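# Move every item from the closet onto the desk

## Task

Remove all items from the closet and set them on the desk. The robot must not tip over or finish leaning, or the task fails. Items count as placed only if they stay put without the robot holding or propping them.

## Robot and tools

Robot: a Hello Robot Stretch 4, about 1.6 m tall. It has an omni-wheel base (rim within 0.23 m of the base origin), a lift sliding on a mast, one telescoping arm that reaches forward, a three-joint wrist (yaw, pitch, roll) and a two-finger gripper with bendy steel fingers. It carries four cameras: head_camera, head_left_camera, head_right_camera and wrist_camera. A loose object may occasionally get nudged by something outside the robot.

Frames: the base frame sits on the floor under the base centre, with x forward, y left and z up. hand_pose is reported in this frame and marks a point between the open fingertips (link pinch). Its printed value may be a little off. With all wrist joints at zero, the hand axes line up with the base axes. The odometry frame is where the base frame was when the scene began.

execute_actions(actions, cameras): actions is a list holding one action, or empty to just get state and images. An action may contain "base", "joints" or both, plus optional "pace" and "contact_limits". Alternatively it contains only {"end_of_arm": "enable_torque"}, which re-powers any wrist or gripper motor that cut out; the motor then holds its current spot. The motions in one action start together and may finish at different times.
- base: one command only, each a relative offset from where the base last measured itself. translate_m = straight drive in metres, forward positive, -2 to 2. strafe_m = sideways drive in metres, left positive, -2 to 2. rotate_rad = turn in place in radians, counter-clockwise (left) positive, -3.2 to 3.2.
- joints: absolute targets by name, not offsets. lift_m 0 to 1.2 m; arm_m 0 to 0.55 m extension; wrist_yaw_rad -1.134 to 4.276 (0 points forward, positive swings left, 3.14 tucks it back; past 3.4 the arm may block it); wrist_pitch_rad -1.117 to 4.259 (0 level, 1.57 points down); wrist_roll_rad -1.117 to 4.259 (0 keeps fingers level, positive turns clockwise viewed from behind); gripper_m -0.038 to 0.141, fingertip gap in metres, negative means fingers press together. Done tolerances: lift and arm ±0.004, yaw and roll ±0.02, pitch ±0.05, gripper ±0.004. Over-range joint targets are clipped and noted; any other bad value or unknown key rejects the call and nothing moves. A part you omit may keep pushing toward its earlier target without the status showing it.
- pace: "slow", "default", "fast" or "max". Base top speeds 0.1/0.3/0.4/0.6 m/s and turning 1/2/3/4 rad/s; with lift above 0.2 these are lowered, to 0.3 m/s and 1 rad/s at full height. Each action lasts at most 15 s.
- contact_limits: only {"arm_m": value}, from 0 (gentlest) to 0.75 (firmest), default 0.5; the arm stops once it pushes that hard.
- cameras: list of names or "all"; omitted or null gives all, [] gives none.
To unfold the wrist at the start, send lift_m 0.4 with wrist_yaw_rad 0 together.

wait(seconds): 0 to 10 s, commands nothing, returns state and images.
zoom_image(camera, region): region [x0, y0, x1, y1] in pixels of that camera's latest full image, origin top-left, at most 504 by 504.
read_manual(section): only "licences"; no motion.
finished_scene(scene): ends the current scene for good once the last command has been held; the result tells if the task succeeded. If a result reports a stop, later execute_actions, wait and finished_scene calls in that same reply are skipped. Replying with no tool call ends everything.

Result lines: base_status and joint_status give how each motion ended: "done" (for the base, wheels turned the commanded amount even if slipping), "off_target" (rested short, may still push), "contact_stop_at_<key>" (hit something; that part goes slack, so a loaded lift can sag or wheels can roll), "limit_stop_at_<name>" such as own_body or tilt, "time_out", "torque_fault". After a stop the old target is dropped. on_its_own lists uncommanded things; "held at" is the held target, not the actual position. lidar_m: 12 distances in metres in 30-degree sectors, first straight ahead then counter-clockwise (4th left, 7th behind, 10th right); "-" means nothing seen or closer than 0.25 m. It sees from about 0.15 m up, misses glass and thin legs. wrist_depth_mm: 7x7 grid of median depths from top left, 100 to 2000 mm, includes the robot's own body. base_odometry comes from wheel turns only; heading -3.142 to 3.142, left positive. If turned_by_wheels and turned_by_imu differ by over about 0.1 rad, something was hit or slipped. base_tilt in degrees (forward, right positive) has a fixed bias up to 1.5. motor_effort is percent of maximum, positive toward higher joint values, bracket = peak in the last action; for wheel_0..2 positive turns the base right. Camera calibration gives K, distortion and T_world_to_cam mapping base frame to camera, with small errors.

Gripping: command a gap smaller than the object; squeezing harder pulls it toward the wrist. Neither the gripper reading nor "done" proves a hold; a firm grip at targets of 0 or more shows as a clear gripper effort change. If fingertips jam on a surface below, raise the lift.

Avoid: leaning over 6 degrees (limit_stop_at_tilt freezes lift, arm and wheels); driving or turning with over 1 kg held and arm_m above 0.2, especially fast; steady hard pushes or pulls, worse with a high gripper or high contact limit; tilting the wrist up (pitch below -0.2) while rolled (roll below -0.4 or above 4), which triggers own_body stops; wrist overloads above about 2 kg level or pressing the gripper into things, which cause torque_fault. Do not drop, slam or shove objects, and leave each item resting on the desk by itself. Shorter robot motion time is better.

Each tool is called after "Request:" as name(argument=value, ...), one argument or row to a line, values as JSON.

## Session

Request:
execute_actions(
  actions=[],
)

Scene clock: 0.00 s.
base_odometry: x=+0.000 y=+0.000 heading=+0.000 (m, m, rad; odometry frame)
turned_by_wheels: +0.000 (rad since the last result)
turned_by_imu: +0.000 (rad since the last result)
base_tilt: forward=-0.3 right=+0.3 (deg)
lidar_m: 2.35 2.58 1.30 1.27 1.42 1.33 1.36 1.47 1.94 1.91 2.13 2.40
base_status: not commanded
joint_positions: lift_m=+0.243 arm_m=-0.001 wrist_yaw_rad=+3.211 wrist_pitch_rad=-0.015 wrist_roll_rad=-0.016 gripper_m=+0.057
joint_status: not commanded
motor_effort: lift_m=+18 arm_m=+0 wrist_yaw_rad=+0 wrist_pitch_rad=-9 wrist_roll_rad=+1 gripper_m=-2 wheel_0=+0 wheel_1=+0 wheel_2=+0 (%)
hand_pose: x=-0.1239 y=+0.0673 z=+0.4253 quat_wxyz=(-0.035, +0.008, -0.008, +0.999) (m; base frame)
wrist_depth_mm: - 134 891 1499 1430 1366 1308 / - 112 134 1537 1430 1366 1336 / - 113 133 1499 1397 1366 1336 / - 122 160 1430 1397 1366 1308 / 135 158 1537 1464 1397 1366 1308 / 226 1618 211 1464 198 1397 1336 / 220 1138 1042 147 1060 1008 1025
pictures: head_camera, head_left_camera, head_right_camera, wrist_camera
Images, in order (width x height): head_camera 420x560, head_left_camera 420x672, head_right_camera 420x672, wrist_camera 616x392.

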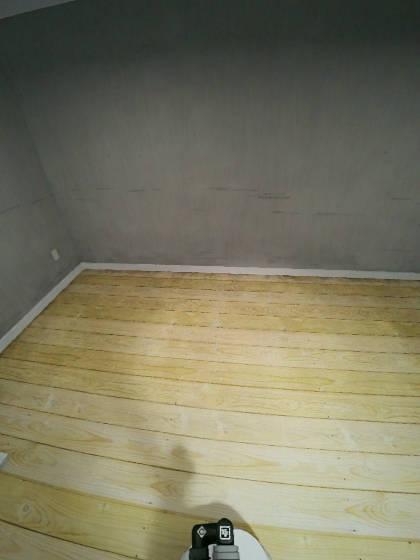

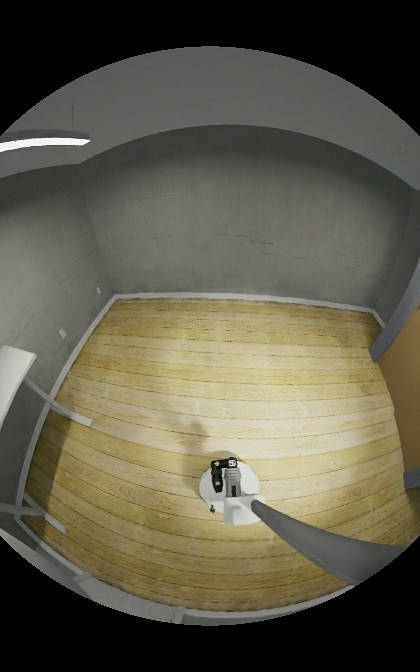

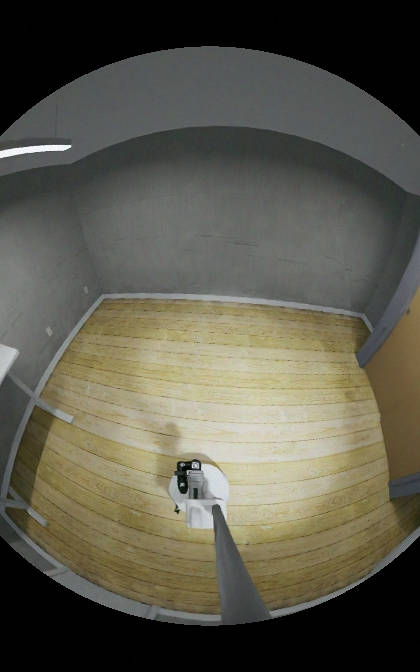

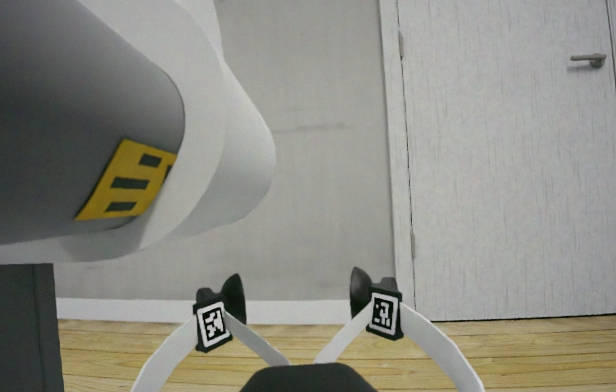

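Desk is on the left, a wooden closet on the right.

Request:
execute_actions(
  actions=[
    {"base":{"rotate_rad":-1.57},"joints":{"lift_m":0.4,"wrist_yaw_rad":0}},
  ],
)

Scene clock: 2.93 s.
base_odometry: x=+0.000 y=+0.000 heading=-1.569 (m, m, rad; odometry frame)
turned_by_wheels: -1.569 (rad since the last result)
turned_by_imu: -1.559 (rad since the last result)
base_tilt: forward=-0.3 right=+0.3 (deg)
lidar_m: 1.90 2.14 2.37 2.35 2.58 1.32 1.30 1.47 1.33 1.33 1.45 1.89
base_status: done
joint_positions: lift_m=+0.400 arm_m=-0.001 wrist_yaw_rad=+0.000 wrist_pitch_rad=-0.015 wrist_roll_rad=-0.016 gripper_m=+0.057
joint_status: all done
motor_effort: lift_m=+21(23) arm_m=+0(0) wrist_yaw_rad=-2(6) wrist_pitch_rad=-8(8) wrist_roll_rad=+0(0) gripper_m=-1(2) wheel_0=+4(10) wheel_1=+6(12) wheel_2=+5(12) (%)
hand_pose: x=+0.4584 y=-0.0873 z=+0.5824 quat_wxyz=(+1.000, -0.008, -0.008, +0.000) (m; base frame)
wrist_depth_mm: 1756 1863 1756 1708 1618 - - / 1756 1756 1756 1708 1618 - - / 1808 1808 1708 1661 1618 - - / 1863 1808 1756 1708 1576 - - / 1808 1808 1808 1661 1661 - - / 1756 1808 211 1661 197 - 1863 / 1537 1464 1366 147 1366 1308 1308
pictures: head_camera, head_left_camera, head_right_camera, wrist_camera
camera_calibration (this result's frames):
wrist_camera: T_world_to_cam=[[-0.0383081, -0.999159, -0.0146005, -0.0690312], [0.0512344, 0.0126281, -0.998607, 0.63222], [0.997952, -0.0390028, 0.0507076, -0.264031], [0, 0, 0, 1]] pos_world=[0.228454, -0.0872548, 0.643719]
Images, in order (width x height): head_camera 420x560, head_left_camera 420x672, head_right_camera 420x672, wrist_camera 616x392.

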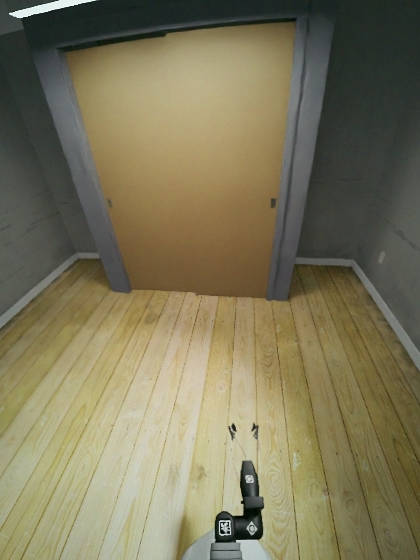

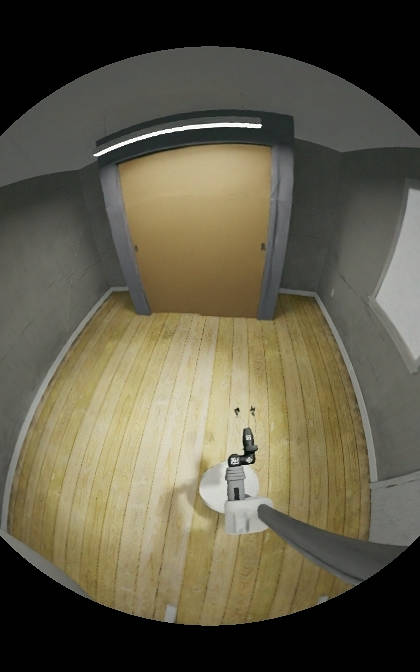

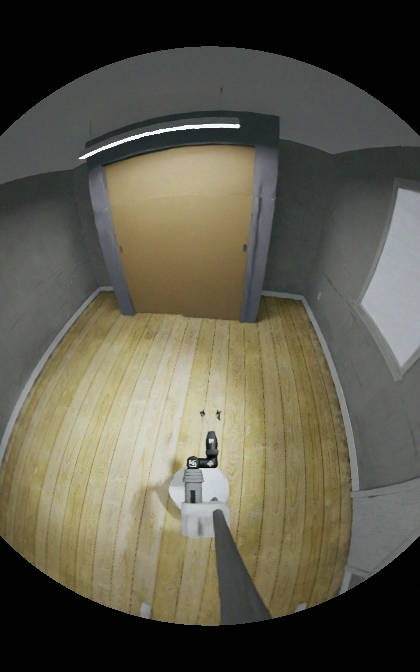

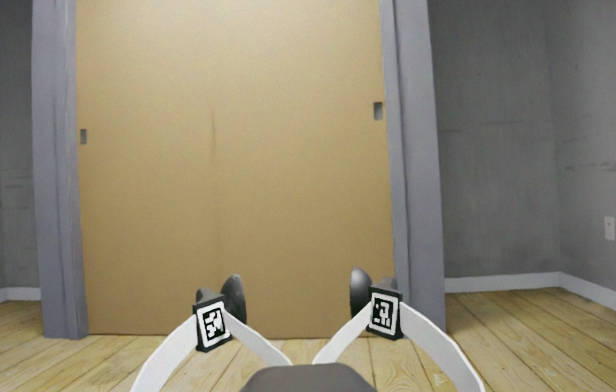

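Request:
execute_actions(
  actions=[
    {"base":{"translate_m":1.05},"joints":{"lift_m":0.88,"gripper_m":0.0}},
  ],
  cameras=[],
)

Request:
execute_actions(
  actions=[
    {"base":{"strafe_m":-0.33}},
  ],
  cameras=["head_camera","wrist_camera"],
)

Scene clock: 9.17 s.
base_odometry: x=+0.002 y=-1.050 heading=-1.568 (m, m, rad; odometry frame)
turned_by_wheels: +0.001 (rad since the last result)
turned_by_imu: -0.004 (rad since the last result)
base_tilt: forward=-0.3 right=+0.3 (deg)
lidar_m: 0.86 1.00 1.40 2.18 2.42 3.15 3.12 1.92 1.50 1.48 1.62 0.87
base_status: done
joint_positions: lift_m=+0.880 arm_m=-0.001 wrist_yaw_rad=+0.000 wrist_pitch_rad=-0.015 wrist_roll_rad=-0.016 gripper_m=+0.000
joint_status: all done
motor_effort: lift_m=+20(22) arm_m=+0(0) wrist_yaw_rad=-1(2) wrist_pitch_rad=-9(8) wrist_roll_rad=+0(1) gripper_m=-5(4) wheel_0=+5(12) wheel_1=+7(12) wheel_2=-3(14) (%)
hand_pose: x=+0.4584 y=-0.0874 z=+1.0624 quat_wxyz=(+1.000, -0.008, -0.008, +0.000) (m; base frame)
wrist_depth_mm: 750 683 668 654 640 634 585 / 741 683 661 647 634 621 597 / 750 683 668 654 640 627 585 / 741 683 661 654 640 627 591 / 750 683 668 647 647 634 597 / 750 691 668 203 634 621 609 / 750 683 177 173 634 627 609
pictures: none
No camera images: the call's "cameras" was empty. Leave "cameras" out to get every camera's image.

Scene clock: 11.60 s.
base_odometry: x=-0.327 y=-1.051 heading=-1.568 (m, m, rad; odometry frame)
turned_by_wheels: +0.000 (rad since the last result)
turned_by_imu: -0.001 (rad since the last result)
base_tilt: forward=-0.3 right=+0.2 (deg)
lidar_m: 0.79 0.90 1.46 2.55 2.78 2.77 3.18 1.51 1.17 1.14 1.30 0.81
base_status: done
joint_positions: lift_m=+0.880 arm_m=-0.001 wrist_yaw_rad=+0.000 wrist_pitch_rad=-0.015 wrist_roll_rad=-0.016 gripper_m=+0.000
joint_status: not commanded
motor_effort: lift_m=+20(20) arm_m=+0(0) wrist_yaw_rad=+0(1) wrist_pitch_rad=-9(9) wrist_roll_rad=+0(2) gripper_m=-5(4) wheel_0=+3(12) wheel_1=-4(16) wheel_2=+0(4) (%)
hand_pose: x=+0.4584 y=-0.0874 z=+1.0625 quat_wxyz=(+1.000, -0.008, -0.008, +0.000) (m; base frame)
wrist_depth_mm: 647 627 621 609 580 1255 1255 / 647 634 627 615 574 574 1255 / 647 634 621 609 580 580 1229 / 654 634 627 609 574 574 1255 / 647 640 621 609 574 580 1255 / 654 640 621 203 574 580 1255 / 647 640 176 174 569 580 1281
pictures: head_camera, wrist_camera
camera_calibration (this result's frames):
wrist_camera: T_world_to_cam=[[-0.03868, -0.999145, -0.0146005, -0.0619581], [0.0512391, 0.012609, -0.998607, 1.11166], [0.997937, -0.0393743, 0.0507076, -0.288374], [0, 0, 0, 1]] pos_world=[0.228422, -0.0872766, 1.12383]
Images, in order (width x height): head_camera 420x560, wrist_camera 616x392.

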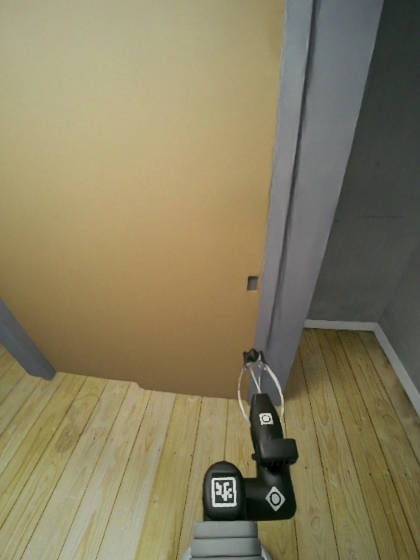

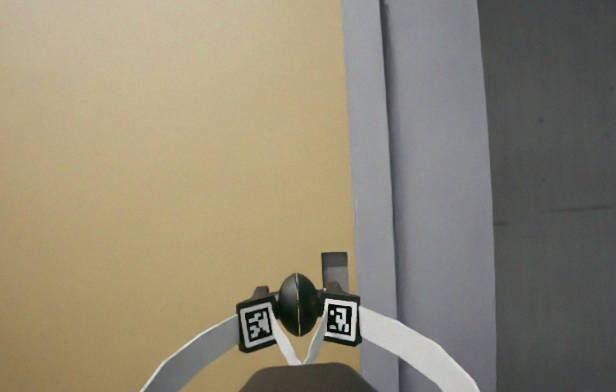

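Request:
execute_actions(
  actions=[
    {"base":{"rotate_rad":-0.1},"joints":{"lift_m":0.8}},
  ],
  cameras=["head_camera","wrist_camera"],
)

Scene clock: 13.63 s.
base_odometry: x=-0.327 y=-1.051 heading=-1.667 (m, m, rad; odometry frame)
turned_by_wheels: -0.099 (rad since the last result)
turned_by_imu: -0.099 (rad since the last result)
base_tilt: forward=-0.3 right=+0.4 (deg)
lidar_m: 0.80 0.87 1.30 2.54 2.69 3.25 3.20 1.65 1.20 1.15 1.17 0.85
base_status: done
joint_positions: lift_m=+0.800 arm_m=-0.001 wrist_yaw_rad=+0.000 wrist_pitch_rad=-0.015 wrist_roll_rad=-0.016 gripper_m=+0.000
joint_status: all done
motor_effort: lift_m=+14(18) arm_m=+0(0) wrist_yaw_rad=+0(1) wrist_pitch_rad=-8(9) wrist_roll_rad=+0(1) gripper_m=-4(4) wheel_0=+5(10) wheel_1=+5(11) wheel_2=+4(9) (%)
hand_pose: x=+0.4584 y=-0.0874 z=+0.9829 quat_wxyz=(+1.000, -0.008, -0.008, +0.000) (m; base frame)
wrist_depth_mm: 615 609 609 597 603 1336 1336 / 609 609 615 603 603 1366 1366 / 609 609 615 603 603 1336 1336 / 609 603 609 591 597 1308 1336 / 609 615 615 603 603 1336 1336 / 609 615 609 202 597 1366 1366 / 609 615 176 173 597 1308 1336
pictures: head_camera, wrist_camera
camera_calibration (this result's frames):
wrist_camera: T_world_to_cam=[[-0.0386004, -0.999148, -0.0146006, -0.0631326], [0.0512381, 0.0126132, -0.998607, 1.03225], [0.99794, -0.0392947, 0.0507076, -0.284342], [0, 0, 0, 1]] pos_world=[0.228429, -0.0872719, 1.04431]
Images, in order (width x height): head_camera 420x560, wrist_camera 616x392.

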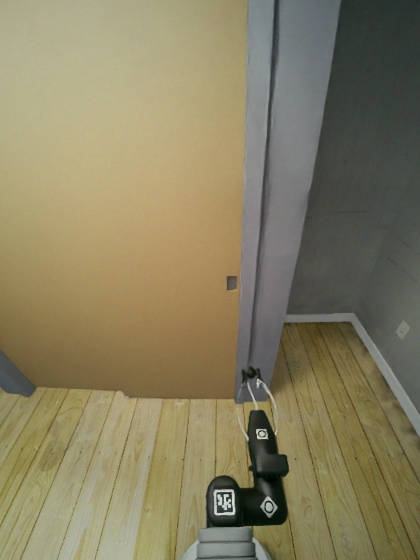

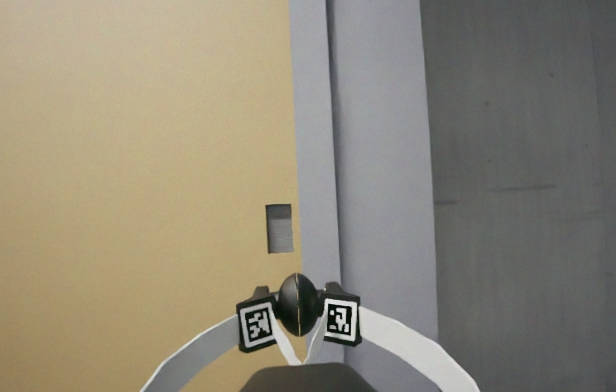

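Request:
execute_actions(
  actions=[
    {"base":{"strafe_m":0.02},"joints":{"lift_m":0.84,"arm_m":0.25}},
  ],
  cameras=["wrist_camera"],
)

Scene clock: 16.30 s.
base_odometry: x=-0.308 y=-1.052 heading=-1.667 (m, m, rad; odometry frame)
turned_by_wheels: +0.000 (rad since the last result)
turned_by_imu: +0.000 (rad since the last result)
base_tilt: forward=-0.3 right=+0.3 (deg)
lidar_m: 0.80 0.87 1.29 2.53 2.66 3.25 2.87 1.66 1.23 1.16 1.22 0.82
base_status: done
joint_positions: lift_m=+0.840 arm_m=+0.249 wrist_yaw_rad=+0.000 wrist_pitch_rad=-0.016 wrist_roll_rad=-0.016 gripper_m=+0.000
joint_status: all done
motor_effort: lift_m=+21(22) arm_m=+8(8) wrist_yaw_rad=-1(0) wrist_pitch_rad=-9(9) wrist_roll_rad=+0(2) gripper_m=-4(5) wheel_0=-1(11) wheel_1=+4(12) wheel_2=+0(3) (%)
hand_pose: x=+0.7081 y=-0.0874 z=+1.0224 quat_wxyz=(+1.000, -0.008, -0.008, +0.000) (m; base frame)
wrist_depth_mm: 366 366 366 366 351 353 1098 / 362 366 366 366 351 353 1098 / 366 366 366 368 353 353 1078 / 366 364 366 366 351 353 1078 / 366 368 366 366 351 353 1098 / 366 366 366 203 340 353 1098 / 364 364 175 174 336 353 1078
pictures: wrist_camera
camera_calibration (this result's frames):
wrist_camera: T_world_to_cam=[[-0.0385312, -0.999151, -0.0146065, -0.0529431], [0.0513903, 0.0126166, -0.998599, 1.05875], [0.997935, -0.0392279, 0.0508606, -0.535639], [0, 0, 0, 1]] pos_world=[0.478083, -0.087268, 1.08374]
Images, in order (width x height): wrist_camera 616x392.

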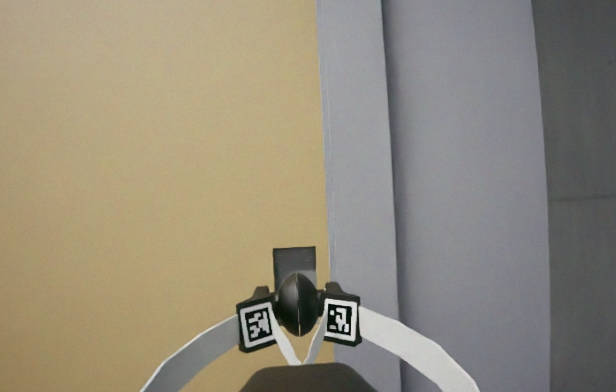

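Request:
execute_actions(
  actions=[
    {"base":{"strafe_m":0.012},"joints":{"arm_m":0.42},"contact_limits":{"arm_m":0.15},"pace":"slow"},
  ],
  cameras=["wrist_camera"],
)

Scene clock: 19.20 s.
base_odometry: x=-0.296 y=-1.053 heading=-1.667 (m, m, rad; odometry frame)
turned_by_wheels: +0.000 (rad since the last result)
turned_by_imu: +0.000 (rad since the last result)
base_tilt: forward=-0.3 right=+0.4 (deg)
lidar_m: 0.82 0.86 1.32 2.50 2.67 3.26 2.76 1.66 1.22 1.17 1.19 0.84
base_status: done
joint_positions: lift_m=+0.840 arm_m=+0.393 wrist_yaw_rad=-0.006 wrist_pitch_rad=-0.016 wrist_roll_rad=-0.016 gripper_m=+0.000
joint_status: arm_m contact_stop (moved +0.144 of +0.171)
on_its_own: arm_m is slack since a contact_stop (your +0.420 is given up); wrist_yaw_rad is at rest, and its effort (+16) is outside its rest range (-13 to +13)
motor_effort: lift_m=+21(21) arm_m=+0(16) wrist_yaw_rad=+16(20) wrist_pitch_rad=-9(8) wrist_roll_rad=+1(0) gripper_m=-3(5) wheel_0=+0(9) wheel_1=+5(8) wheel_2=-7(9) (%)
contact_limits: arm_m 0.15
hand_pose: x=+0.8515 y=-0.0891 z=+1.0224 quat_wxyz=(+1.000, -0.008, -0.008, -0.003) (m; base frame)
wrist_depth_mm: 224 226 227 228 198 212 212 / 224 226 227 228 198 212 213 / 226 226 228 228 197 212 212 / 226 226 228 229 197 212 213 / 224 226 227 228 197 198 213 / 225 226 227 204 196 197 213 / 225 226 181 158 189 198 213
pictures: wrist_camera
camera_calibration (this result's frames):
wrist_camera: T_world_to_cam=[[-0.0443872, -0.998908, -0.0146096, -0.0440907], [0.0515541, 0.0123142, -0.998594, 1.05126], [0.997683, -0.045078, 0.0509512, -0.679303], [0, 0, 0, 1]] pos_world=[0.621575, -0.0876095, 1.08375]
Images, in order (width x height): wrist_camera 616x392.

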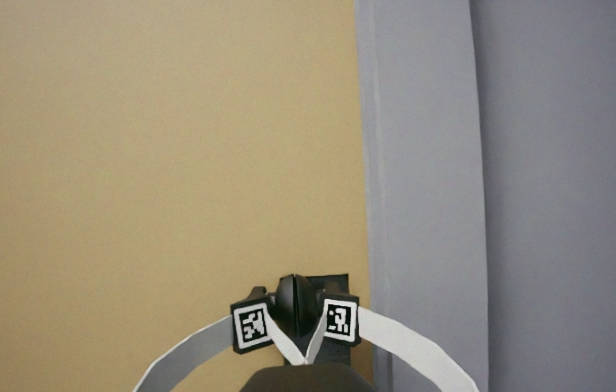

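Request:
execute_actions(
  actions=[
    {"base":{"strafe_m":0.1},"joints":{"arm_m":0.39},"pace":"slow"},
  ],
  cameras=["wrist_camera","head_camera"],
)

Scene clock: 21.70 s.
base_odometry: x=-0.197 y=-1.063 heading=-1.667 (m, m, rad; odometry frame)
turned_by_wheels: +0.000 (rad since the last result)
turned_by_imu: -0.001 (rad since the last result)
base_tilt: forward=-0.3 right=+0.3 (deg)
lidar_m: 0.82 0.87 1.29 2.40 2.53 3.26 2.73 1.83 1.35 1.27 1.35 0.82
base_status: done
joint_positions: lift_m=+0.840 arm_m=+0.391 wrist_yaw_rad=+0.000 wrist_pitch_rad=-0.015 wrist_roll_rad=-0.016 gripper_m=+0.000
joint_status: all done
motor_effort: lift_m=+21(21) arm_m=-5(8) wrist_yaw_rad=-1(23) wrist_pitch_rad=-8(8) wrist_roll_rad=+2(1) gripper_m=-2(4) wheel_0=-6(14) wheel_1=+7(8) wheel_2=-3(6) (%)
hand_pose: x=+0.8503 y=-0.0874 z=+1.0223 quat_wxyz=(+1.000, -0.008, -0.008, +0.000) (m; base frame)
wrist_depth_mm: 229 229 229 230 597 273 208 / 228 229 229 230 723 281 212 / 228 229 229 229 831 286 214 / 228 229 229 229 854 291 214 / 228 228 229 229 699 296 215 / 228 229 229 203 798 298 216 / 229 229 175 174 230 278 216
pictures: head_camera, wrist_camera
camera_calibration (this result's frames):
wrist_camera: T_world_to_cam=[[-0.0387243, -0.999143, -0.0145981, -0.0473625], [0.0511748, 0.0126069, -0.99861, 1.05158], [0.997939, -0.0394176, 0.0506428, -0.677366], [0, 0, 0, 1]] pos_world=[0.620321, -0.0872791, 1.08373]
Images, in order (width x height): head_camera 420x560, wrist_camera 616x392.

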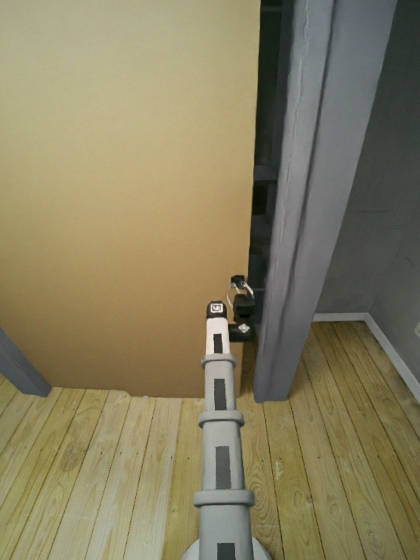

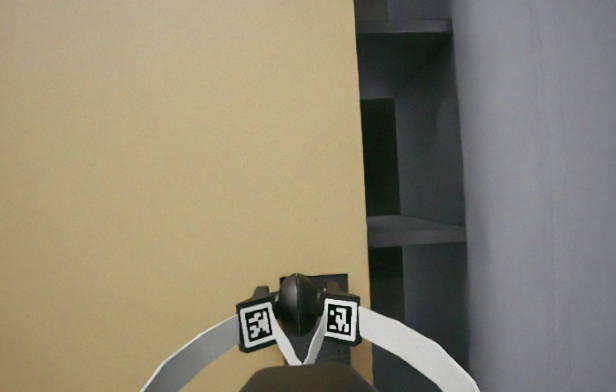

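Door slides. Continuing.

Request:
execute_actions(
  actions=[
    {"base":{"strafe_m":0.5},"joints":{"arm_m":0.395},"pace":"slow"},
  ],
  cameras=["wrist_camera","head_camera"],
)

Scene clock: 28.23 s.
base_odometry: x=+0.301 y=-1.111 heading=-1.667 (m, m, rad; odometry frame)
turned_by_wheels: +0.000 (rad since the last result)
turned_by_imu: -0.002 (rad since the last result)
base_tilt: forward=-0.3 right=+0.3 (deg)
lidar_m: 0.82 0.88 1.25 1.91 2.02 2.84 3.17 2.49 1.87 1.79 1.19 0.88
base_status: done
joint_positions: lift_m=+0.840 arm_m=+0.394 wrist_yaw_rad=+0.000 wrist_pitch_rad=-0.015 wrist_roll_rad=-0.016 gripper_m=+0.000
joint_status: all done
motor_effort: lift_m=+21(21) arm_m=+8(7) wrist_yaw_rad=-2(23) wrist_pitch_rad=-9(9) wrist_roll_rad=-1(1) gripper_m=-4(3) wheel_0=-5(18) wheel_1=+6(6) wheel_2=-1(2) (%)
hand_pose: x=+0.8530 y=-0.0874 z=+1.0223 quat_wxyz=(+1.000, -0.008, -0.008, +0.000) (m; base frame)
wrist_depth_mm: 241 241 242 243 244 244 245 / 241 242 243 243 244 244 245 / 241 243 242 244 243 245 245 / 241 242 242 243 243 244 245 / 240 241 242 243 243 245 246 / 240 242 242 203 243 244 245 / 242 241 176 174 243 244 245
pictures: head_camera, wrist_camera
camera_calibration (this result's frames):
wrist_camera: T_world_to_cam=[[-0.0386746, -0.999145, -0.0145981, -0.0472841], [0.0511746, 0.0126094, -0.99861, 1.05144], [0.997941, -0.0393679, 0.0506432, -0.680112], [0, 0, 0, 1]] pos_world=[0.623076, -0.0872762, 1.08373]
Images, in order (width x height): head_camera 420x560, wrist_camera 616x392.

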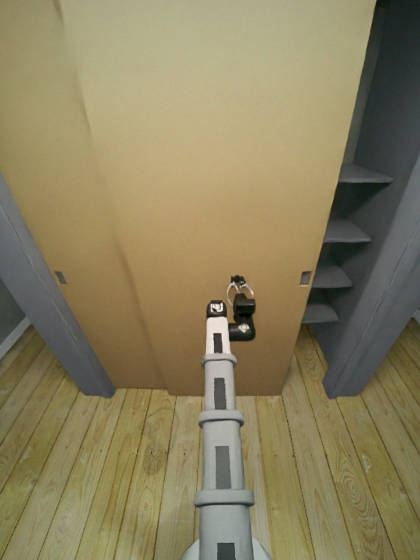

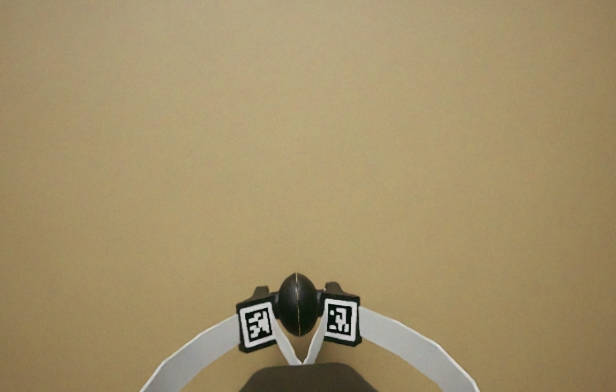

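Request:
execute_actions(
  actions=[
    {"joints":{"arm_m":0.3}},
  ],
  cameras=[],
)

Request:
execute_actions(
  actions=[
    {"base":{"strafe_m":-0.5}},
  ],
  cameras=["wrist_camera","head_camera"],
)

Scene clock: 30.37 s.
base_odometry: x=+0.301 y=-1.111 heading=-1.667 (m, m, rad; odometry frame)
turned_by_wheels: +0.000 (rad since the last result)
turned_by_imu: +0.000 (rad since the last result)
base_tilt: forward=-0.3 right=+0.4 (deg)
lidar_m: 0.82 0.88 1.22 1.90 2.02 2.84 3.18 2.50 1.86 1.77 1.16 0.88
base_status: not commanded
joint_positions: lift_m=+0.840 arm_m=+0.301 wrist_yaw_rad=+0.000 wrist_pitch_rad=-0.015 wrist_roll_rad=-0.016 gripper_m=+0.000
joint_status: all done
motor_effort: lift_m=+21(21) arm_m=-7(13) wrist_yaw_rad=+0(1) wrist_pitch_rad=-9(8) wrist_roll_rad=-1(1) gripper_m=-4(4) wheel_0=-5(5) wheel_1=+6(6) wheel_2=-1(1) (%)
hand_pose: x=+0.7607 y=-0.0874 z=+1.0223 quat_wxyz=(+1.000, -0.008, -0.008, +0.000) (m; base frame)
wrist_depth_mm: 332 334 336 334 334 336 338 / 330 336 336 336 338 336 338 / 332 332 332 336 338 336 338 / 332 332 334 336 334 338 338 / 332 332 334 334 336 336 338 / 332 336 334 204 336 336 338 / 332 334 176 174 334 336 336
pictures: none
No camera images: the call's "cameras" was empty. Leave "cameras" out to get every camera's image.

Scene clock: 33.37 s.
base_odometry: x=-0.197 y=-1.063 heading=-1.667 (m, m, rad; odometry frame)
turned_by_wheels: +0.000 (rad since the last result)
turned_by_imu: +0.000 (rad since the last result)
base_tilt: forward=-0.4 right=+0.2 (deg)
lidar_m: 0.83 0.88 1.29 2.40 2.53 3.26 2.74 1.79 1.34 1.29 1.35 0.82
base_status: done
joint_positions: lift_m=+0.840 arm_m=+0.301 wrist_yaw_rad=+0.000 wrist_pitch_rad=-0.015 wrist_roll_rad=-0.016 gripper_m=+0.000
joint_status: not commanded
motor_effort: lift_m=+20(21) arm_m=-7(7) wrist_yaw_rad=-1(1) wrist_pitch_rad=-9(9) wrist_roll_rad=+0(0) gripper_m=-3(4) wheel_0=+2(12) wheel_1=-4(13) wheel_2=+0(1) (%)
hand_pose: x=+0.7607 y=-0.0874 z=+1.0224 quat_wxyz=(+1.000, -0.008, -0.008, +0.000) (m; base frame)
wrist_depth_mm: 317 1042 1042 1042 759 290 307 / 317 699 741 788 732 291 304 / 315 1025 1025 1042 931 290 304 / 317 1025 1008 1042 878 291 297 / 319 917 1025 1042 866 298 298 / 327 1025 1025 203 788 300 297 / 317 820 176 174 580 291 290
pictures: head_camera, wrist_camera
camera_calibration (this result's frames):
wrist_camera: T_world_to_cam=[[-0.038622, -0.999147, -0.0145982, -0.0508796], [0.0511731, 0.0126123, -0.99861, 1.05625], [0.997943, -0.0393153, 0.0506423, -0.587945], [0, 0, 0, 1]] pos_world=[0.530719, -0.0872732, 1.08381]
Images, in order (width x height): head_camera 420x560, wrist_camera 616x392.

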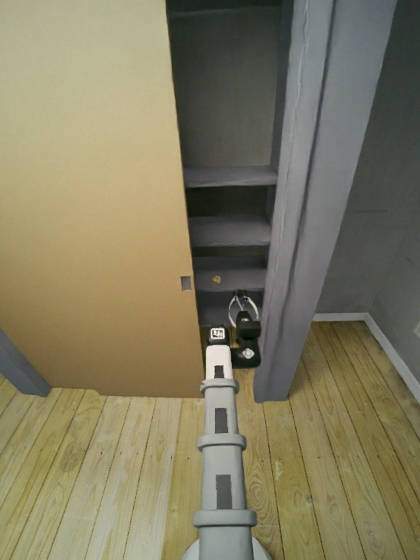

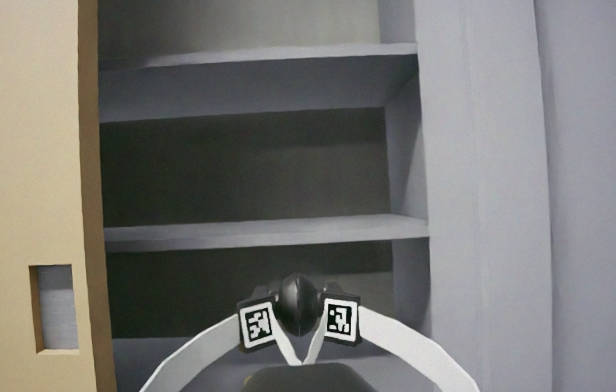

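Request:
execute_actions(
  actions=[
    {"joints":{"lift_m":0.79}},
  ],
  cameras=[],
)

Request:
execute_actions(
  actions=[
    {"joints":{"arm_m":0.43},"contact_limits":{"arm_m":0.2}},
  ],
  cameras=["wrist_camera"],
)

Request:
execute_actions(
  actions=[
    {"base":{"strafe_m":0.65},"pace":"slow"},
  ],
  cameras=["wrist_camera","head_camera"],
)

Scene clock: 35.07 s.
base_odometry: x=-0.197 y=-1.063 heading=-1.667 (m, m, rad; odometry frame)
turned_by_wheels: +0.000 (rad since the last result)
turned_by_imu: +0.000 (rad since the last result)
base_tilt: forward=-0.3 right=+0.3 (deg)
lidar_m: 0.84 0.88 1.31 2.42 2.52 3.25 2.74 1.83 1.33 1.28 1.34 0.84
base_status: not commanded
joint_positions: lift_m=+0.790 arm_m=+0.301 wrist_yaw_rad=+0.000 wrist_pitch_rad=-0.015 wrist_roll_rad=-0.016 gripper_m=+0.000
joint_status: all done
motor_effort: lift_m=+14(20) arm_m=-7(7) wrist_yaw_rad=+0(2) wrist_pitch_rad=-9(9) wrist_roll_rad=+0(0) gripper_m=-4(5) wheel_0=+2(2) wheel_1=-4(4) wheel_2=+0(0) (%)
hand_pose: x=+0.7607 y=-0.0874 z=+0.9729 quat_wxyz=(+1.000, -0.008, -0.008, +0.000) (m; base frame)
wrist_depth_mm: 315 676 676 676 640 291 304 / 314 842 904 946 809 290 304 / 314 1025 1042 1042 917 290 306 / 315 1042 1025 1042 842 294 298 / 329 1042 1025 1025 976 297 297 / 315 1042 1025 203 788 300 297 / 314 707 176 174 521 291 291
pictures: none
No camera images: the call's "cameras" was empty. Leave "cameras" out to get every camera's image.

Scene clock: 36.50 s.
base_odometry: x=-0.197 y=-1.063 heading=-1.667 (m, m, rad; odometry frame)
turned_by_wheels: +0.000 (rad since the last result)
turned_by_imu: +0.000 (rad since the last result)
base_tilt: forward=-0.3 right=+0.3 (deg)
lidar_m: 0.83 0.88 1.30 2.40 2.55 3.24 2.74 1.81 1.34 1.26 1.37 0.82
base_status: not commanded
joint_positions: lift_m=+0.790 arm_m=+0.429 wrist_yaw_rad=+0.000 wrist_pitch_rad=-0.015 wrist_roll_rad=-0.016 gripper_m=+0.000
joint_status: all done
motor_effort: lift_m=+14(14) arm_m=+7(7) wrist_yaw_rad=-1(1) wrist_pitch_rad=-8(9) wrist_roll_rad=+0(0) gripper_m=-4(4) wheel_0=+2(2) wheel_1=-3(4) wheel_2=+0(0) (%)
contact_limits: arm_m 0.2
hand_pose: x=+0.8880 y=-0.0874 z=+0.9730 quat_wxyz=(+1.000, -0.008, -0.008, +0.000) (m; base frame)
wrist_depth_mm: 580 597 627 654 647 274 203 / 809 854 904 904 809 281 206 / 917 891 891 917 917 287 211 / 917 904 904 904 831 492 213 / 904 891 904 917 917 500 214 / 904 904 917 203 809 508 216 / 768 759 176 174 640 279 217
pictures: wrist_camera
camera_calibration (this result's frames):
wrist_camera: T_world_to_cam=[[-0.0385351, -0.999151, -0.0145995, -0.0467339], [0.0512159, 0.0126163, -0.998608, 1.00028], [0.997944, -0.0392292, 0.0506862, -0.712581], [0, 0, 0, 1]] pos_world=[0.658084, -0.0872681, 1.03433]
Images, in order (width x height): wrist_camera 616x392.

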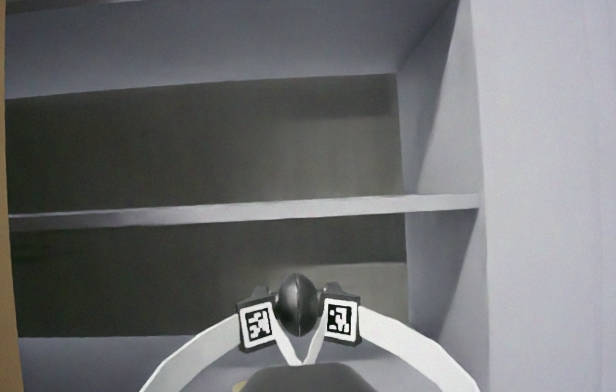

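Scene clock: 44.17 s.
base_odometry: x=+0.450 y=-1.126 heading=-1.671 (m, m, rad; odometry frame)
turned_by_wheels: -0.003 (rad since the last result)
turned_by_imu: -0.107 (rad since the last result)
base_tilt: forward=-0.3 right=+0.3 (deg)
lidar_m: 0.82 0.86 1.08 1.77 1.86 2.39 2.80 2.54 2.07 1.89 1.26 1.14
base_status: done
joint_positions: lift_m=+0.790 arm_m=+0.429 wrist_yaw_rad=-0.020 wrist_pitch_rad=-0.015 wrist_roll_rad=-0.016 gripper_m=+0.000
joint_status: not commanded
on_its_own: wrist_yaw_rad is at rest, and its effort (+57) is outside its rest range (-13 to +13)
motor_effort: lift_m=+14(14) arm_m=+5(8) wrist_yaw_rad=+57(75) wrist_pitch_rad=-9(10) wrist_roll_rad=+1(0) gripper_m=-8(8) wheel_0=-24(32) wheel_1=-3(13) wheel_2=-16(16) (%)
hand_pose: x=+0.8866 y=-0.0932 z=+0.9729 quat_wxyz=(+1.000, -0.008, -0.007, -0.010) (m; base frame)
wrist_depth_mm: 189 194 200 654 661 676 668 / 188 195 200 917 960 991 878 / 187 193 200 931 960 1008 931 / 188 193 204 917 946 1008 891 / 187 194 211 931 960 991 946 / 187 193 209 202 190 976 878 / 187 193 156 168 683 621 647
pictures: head_camera, wrist_camera
camera_calibration (this result's frames):
wrist_camera: T_world_to_cam=[[-0.0586525, -0.998172, -0.0145924, -0.0346555], [0.0512233, 0.0115891, -0.99862, 1.00027], [0.996963, -0.059319, 0.0504499, -0.712163], [0, 0, 0, 1]] pos_world=[0.656731, -0.0884292, 1.03431]
Images, in order (width x height): head_camera 420x560, wrist_camera 616x392.

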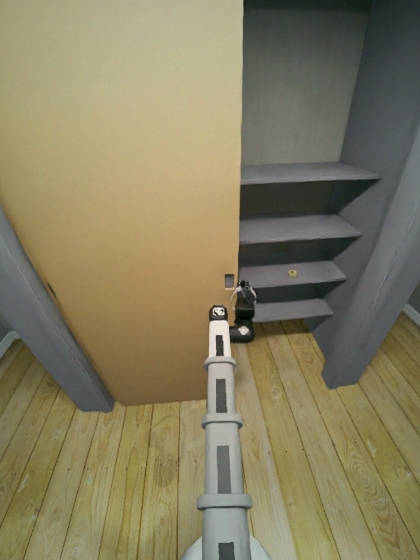

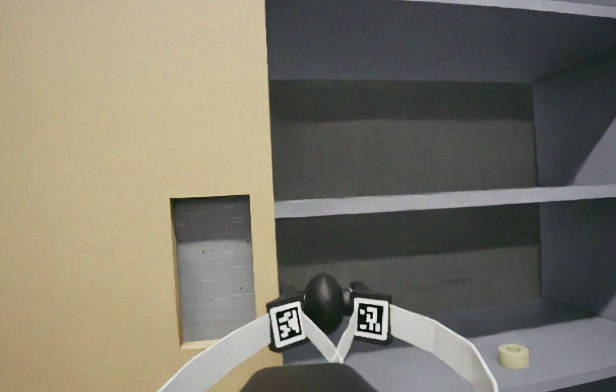

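Request:
execute_actions(
  actions=[
    {"base":{"strafe_m":-0.12},"joints":{"arm_m":0.2}},
  ],
  cameras=[],
)

Request:
execute_actions(
  actions=[
    {"base":{"rotate_rad":0.1},"joints":{"wrist_pitch_rad":0.4,"gripper_m":0.08}},
  ],
)

Scene clock: 46.67 s.
base_odometry: x=+0.331 y=-1.114 heading=-1.671 (m, m, rad; odometry frame)
turned_by_wheels: -0.001 (rad since the last result)
turned_by_imu: -0.001 (rad since the last result)
base_tilt: forward=-0.2 right=+0.3 (deg)
lidar_m: 0.82 0.85 1.12 1.91 1.96 2.57 3.22 2.52 1.94 1.78 1.82 1.03
base_status: done
joint_positions: lift_m=+0.790 arm_m=+0.201 wrist_yaw_rad=+0.000 wrist_pitch_rad=-0.015 wrist_roll_rad=-0.016 gripper_m=+0.000
joint_status: all done
motor_effort: lift_m=+14(14) arm_m=-7(8) wrist_yaw_rad=+0(57) wrist_pitch_rad=-9(10) wrist_roll_rad=+0(0) gripper_m=-4(7) wheel_0=+3(23) wheel_1=-3(21) wheel_2=-6(13) (%)
hand_pose: x=+0.6607 y=-0.0875 z=+0.9729 quat_wxyz=(+1.000, -0.008, -0.008, +0.000) (m; base frame)
wrist_depth_mm: 407 415 1138 1160 1182 1042 842 / 407 415 891 946 991 991 831 / 407 418 1138 1160 1182 1138 831 / 404 415 1118 1182 1182 1118 831 / 402 418 1118 1160 1205 1205 866 / 407 413 427 204 1008 976 831 / 407 415 175 174 759 1060 891
pictures: none
No camera images: the call's "cameras" was empty. Leave "cameras" out to get every camera's image.

Scene clock: 48.27 s.
base_odometry: x=+0.331 y=-1.114 heading=-1.572 (m, m, rad; odometry frame)
turned_by_wheels: +0.099 (rad since the last result)
turned_by_imu: +0.098 (rad since the last result)
base_tilt: forward=-0.3 right=+0.3 (deg)
lidar_m: 0.83 0.88 1.23 1.91 2.00 2.81 3.18 2.51 1.83 1.77 1.15 1.07
base_status: done
joint_positions: lift_m=+0.790 arm_m=+0.201 wrist_yaw_rad=+0.000 wrist_pitch_rad=+0.402 wrist_roll_rad=-0.016 gripper_m=+0.080
joint_status: all done
motor_effort: lift_m=+14(14) arm_m=-7(7) wrist_yaw_rad=-1(1) wrist_pitch_rad=-7(7) wrist_roll_rad=+1(0) gripper_m=-2(4) wheel_0=-2(7) wheel_1=-5(13) wheel_2=-5(11) (%)
hand_pose: x=+0.6377 y=-0.0874 z=+0.8557 quat_wxyz=(+0.980, -0.008, +0.200, +0.002) (m; base frame)
wrist_depth_mm: 366 368 377 1060 1042 1042 960 / 384 389 397 1098 1098 1098 991 / 410 413 418 1042 1008 991 917 / 436 439 445 1205 1229 1255 991 / 466 469 477 1078 1060 1060 991 / 504 504 216 946 198 1336 991 / 539 539 539 146 1229 1182 1025
pictures: head_camera, head_left_camera, head_right_camera, wrist_camera
camera_calibration (this result's frames):
wrist_camera: T_world_to_cam=[[-0.041118, -0.999152, 0.00230249, -0.0709046], [-0.357718, 0.0125694, -0.933745, 1.10131], [0.932924, -0.0392174, -0.357931, -0.0657167], [0, 0, 0, 1]] pos_world=[0.452351, -0.0872644, 1.00498]
Images, in order (width x height): head_camera 420x560, head_left_camera 420x672, head_right_camera 420x672, wrist_camera 616x392.

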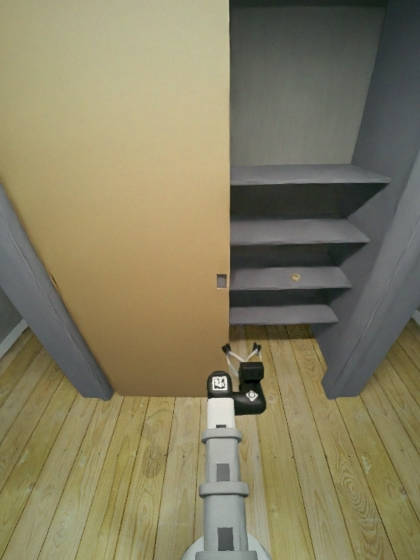

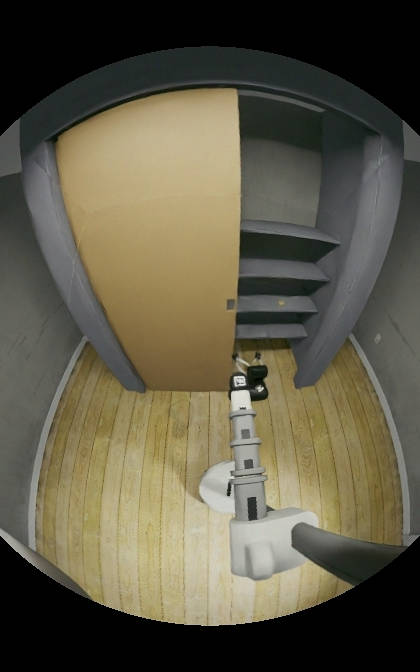

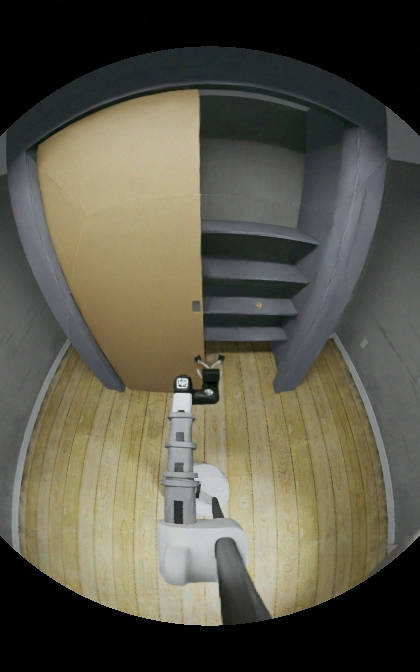

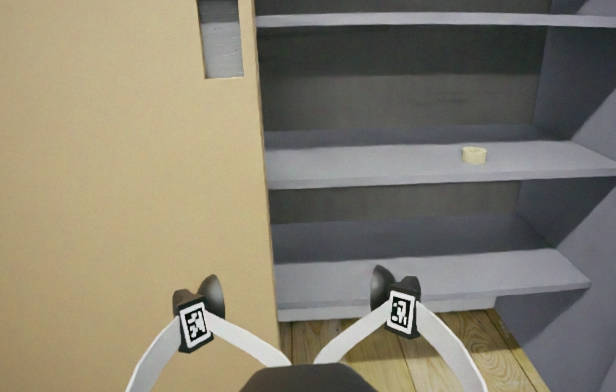

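Request:
execute_actions(
  actions=[
    {"base":{"strafe_m":-0.31},"joints":{"wrist_pitch_rad":0.25,"lift_m":0.78}},
  ],
  cameras=[],
)

Request:
execute_actions(
  actions=[
    {"base":{"translate_m":0.12}},
  ],
  cameras=["wrist_camera"],
)

Scene clock: 52.37 s.
base_odometry: x=+0.021 y=-1.113 heading=-1.573 (m, m, rad; odometry frame)
turned_by_wheels: +0.000 (rad since the last result)
turned_by_imu: -0.001 (rad since the last result)
base_tilt: forward=-0.2 right=+0.2 (deg)
lidar_m: 1.13 0.86 1.22 2.22 2.33 3.26 3.18 2.08 1.54 1.47 1.55 0.90
base_status: done
joint_positions: lift_m=+0.780 arm_m=+0.201 wrist_yaw_rad=+0.000 wrist_pitch_rad=+0.253 wrist_roll_rad=-0.016 gripper_m=+0.080
joint_status: all done
motor_effort: lift_m=+15(14) arm_m=-7(7) wrist_yaw_rad=-1(1) wrist_pitch_rad=-9(11) wrist_roll_rad=+0(0) gripper_m=+0(1) wheel_0=+2(11) wheel_1=-5(16) wheel_2=+0(4) (%)
hand_pose: x=+0.6515 y=-0.0874 z=+0.8863 quat_wxyz=(+0.992, -0.008, +0.126, +0.001) (m; base frame)
wrist_depth_mm: 1008 1025 1025 1025 1060 809 445 / 1042 1042 1078 1078 1078 778 455 / 1098 1118 1098 1118 1098 842 459 / 1118 1138 1098 1060 1042 831 466 / 866 854 1205 1205 1182 809 469 / 1025 1098 216 1078 198 866 469 / 668 866 842 146 891 580 477
pictures: none
No camera images: the call's "cameras" was empty. Leave "cameras" out to get every camera's image.

Scene clock: 54.03 s.
base_odometry: x=+0.021 y=-1.233 heading=-1.572 (m, m, rad; odometry frame)
turned_by_wheels: +0.001 (rad since the last result)
turned_by_imu: +0.000 (rad since the last result)
base_tilt: forward=-0.2 right=+0.3 (deg)
lidar_m: 1.01 0.75 1.06 2.22 2.30 3.24 3.32 2.05 1.53 1.48 1.57 0.76
base_status: done
joint_positions: lift_m=+0.780 arm_m=+0.201 wrist_yaw_rad=+0.000 wrist_pitch_rad=+0.253 wrist_roll_rad=-0.016 gripper_m=+0.080
joint_status: not commanded
motor_effort: lift_m=+15(15) arm_m=-7(7) wrist_yaw_rad=-1(1) wrist_pitch_rad=-9(10) wrist_roll_rad=+0(1) gripper_m=-1(2) wheel_0=+4(8) wheel_1=+6(9) wheel_2=-4(15) (%)
hand_pose: x=+0.6515 y=-0.0874 z=+0.8863 quat_wxyz=(+0.992, -0.008, +0.126, +0.001) (m; base frame)
wrist_depth_mm: 917 931 931 931 931 809 585 / 931 931 946 946 976 723 580 / 991 976 976 1008 1008 842 585 / 1008 1008 1008 1025 1042 854 591 / 741 732 715 707 732 707 615 / 1078 1078 215 1098 198 891 615 / 878 866 831 146 842 768 621
pictures: wrist_camera
camera_calibration (this result's frames):
wrist_camera: T_world_to_cam=[[-0.0411291, -0.999146, -0.00384244, -0.0649886], [-0.215184, 0.0126132, -0.976492, 1.0798], [0.975707, -0.0393354, -0.215519, -0.221724], [0, 0, 0, 1]] pos_world=[0.446021, -0.0872745, 1.00638]
Images, in order (width x height): wrist_camera 616x392.

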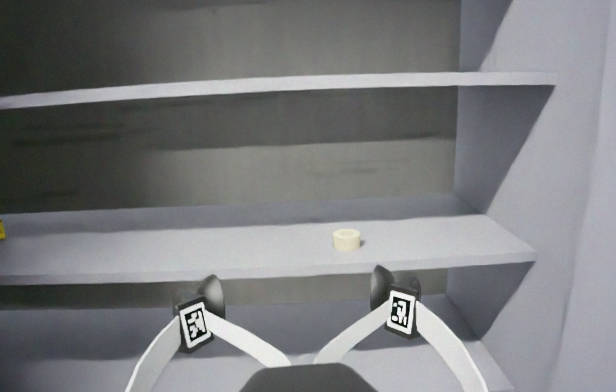

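Request:
execute_actions(
  actions=[
    {"base":{"strafe_m":-0.085},"joints":{"lift_m":0.70}},
  ],
  cameras=[],
)

Request:
execute_actions(
  actions=[
    {"base":{"translate_m":0.15},"joints":{"arm_m":0.38}},
  ],
  cameras=["wrist_camera"],
)

Scene clock: 56.13 s.
base_odometry: x=-0.064 y=-1.233 heading=-1.572 (m, m, rad; odometry frame)
turned_by_wheels: +0.000 (rad since the last result)
turned_by_imu: +0.000 (rad since the last result)
base_tilt: forward=-0.3 right=+0.2 (deg)
lidar_m: 1.02 0.79 1.04 2.31 2.42 3.40 3.32 1.98 1.46 1.39 1.47 0.74
base_status: done
joint_positions: lift_m=+0.700 arm_m=+0.201 wrist_yaw_rad=+0.000 wrist_pitch_rad=+0.253 wrist_roll_rad=-0.016 gripper_m=+0.080
joint_status: all done
motor_effort: lift_m=+14(17) arm_m=-7(7) wrist_yaw_rad=-2(1) wrist_pitch_rad=-9(10) wrist_roll_rad=+2(1) gripper_m=-2(3) wheel_0=+4(13) wheel_1=-5(17) wheel_2=+0(2) (%)
hand_pose: x=+0.6515 y=-0.0874 z=+0.8064 quat_wxyz=(+0.992, -0.008, +0.126, +0.001) (m; base frame)
wrist_depth_mm: 732 647 640 699 750 603 338 / 931 931 946 976 960 668 336 / 976 976 991 1008 1008 668 342 / 854 831 798 778 741 634 347 / 1042 1078 1078 1078 1078 691 347 / 960 946 216 946 199 699 351 / 759 741 715 146 741 433 359
pictures: none
No camera images: the call's "cameras" was empty. Leave "cameras" out to get every camera's image.

Scene clock: 57.97 s.
base_odometry: x=-0.064 y=-1.383 heading=-1.572 (m, m, rad; odometry frame)
turned_by_wheels: +0.000 (rad since the last result)
turned_by_imu: +0.000 (rad since the last result)
base_tilt: forward=-0.2 right=+0.3 (deg)
lidar_m: 0.86 0.67 0.82 2.28 2.40 3.37 3.49 1.99 1.46 1.39 1.47 0.62
base_status: done
joint_positions: lift_m=+0.700 arm_m=+0.379 wrist_yaw_rad=+0.000 wrist_pitch_rad=+0.252 wrist_roll_rad=-0.016 gripper_m=+0.080
joint_status: all done
motor_effort: lift_m=+14(14) arm_m=+7(8) wrist_yaw_rad=-2(0) wrist_pitch_rad=-8(10) wrist_roll_rad=+0(1) gripper_m=-2(2) wheel_0=+3(10) wheel_1=+7(13) wheel_2=-5(14) (%)
hand_pose: x=+0.8290 y=-0.0874 z=+0.8065 quat_wxyz=(+0.992, -0.008, +0.126, +0.001) (m; base frame)
wrist_depth_mm: 421 469 517 559 580 544 466 / 634 634 640 640 647 647 484 / 654 661 668 676 676 683 496 / 691 683 691 691 691 647 500 / 530 525 517 504 496 480 466 / 384 387 216 362 198 359 349 / 320 315 314 145 320 322 488
pictures: wrist_camera
camera_calibration (this result's frames):
wrist_camera: T_world_to_cam=[[-0.0409521, -0.999154, -0.00385617, -0.0580837], [-0.21486, 0.0125754, -0.976564, 1.03983], [0.975786, -0.0391638, -0.215193, -0.412388], [0, 0, 0, 1]] pos_world=[0.623441, -0.0872615, 0.92649]
Images, in order (width x height): wrist_camera 616x392.

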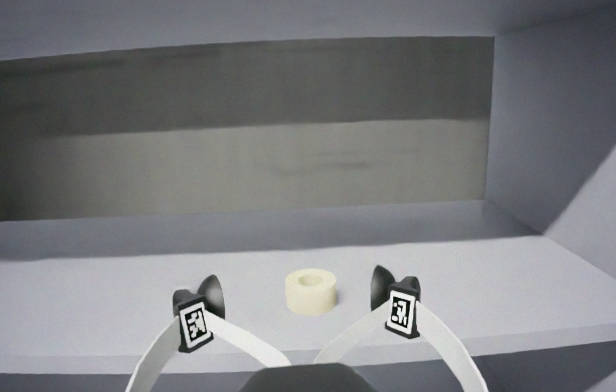

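Request:
execute_actions(
  actions=[
    {"base":{"strafe_m":-0.012},"joints":{"arm_m":0.51,"lift_m":0.675}},
  ],
  cameras=["wrist_camera"],
)

Scene clock: 59.90 s.
base_odometry: x=-0.076 y=-1.383 heading=-1.572 (m, m, rad; odometry frame)
turned_by_wheels: +0.000 (rad since the last result)
turned_by_imu: -0.001 (rad since the last result)
base_tilt: forward=-0.2 right=+0.2 (deg)
lidar_m: 0.86 0.68 0.82 2.30 2.43 3.37 3.52 2.00 1.44 1.39 1.47 0.61
base_status: done
joint_positions: lift_m=+0.675 arm_m=+0.509 wrist_yaw_rad=+0.000 wrist_pitch_rad=+0.252 wrist_roll_rad=-0.016 gripper_m=+0.080
joint_status: all done
motor_effort: lift_m=+14(17) arm_m=+7(6) wrist_yaw_rad=-3(0) wrist_pitch_rad=-8(8) wrist_roll_rad=+2(1) gripper_m=-2(1) wheel_0=+3(12) wheel_1=-6(14) wheel_2=+0(4) (%)
hand_pose: x=+0.9589 y=-0.0874 z=+0.7815 quat_wxyz=(+0.992, -0.008, +0.126, +0.001) (m; base frame)
wrist_depth_mm: 492 500 500 512 512 512 466 / 508 517 525 525 530 530 469 / 530 535 539 539 549 549 480 / 554 559 559 564 564 564 488 / 466 462 452 445 433 418 413 / 334 338 216 332 199 315 309 / 268 264 253 145 257 249 249
pictures: wrist_camera
camera_calibration (this result's frames):
wrist_camera: T_world_to_cam=[[-0.0410074, -0.999151, -0.00385648, -0.0528193], [-0.214854, 0.0125874, -0.976565, 1.04335], [0.975785, -0.0392178, -0.215188, -0.544601], [0, 0, 0, 1]] pos_world=[0.753415, -0.0872656, 0.901501]
Images, in order (width x height): wrist_camera 616x392.

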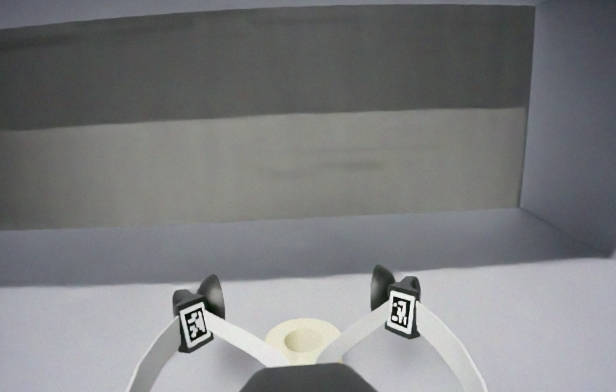

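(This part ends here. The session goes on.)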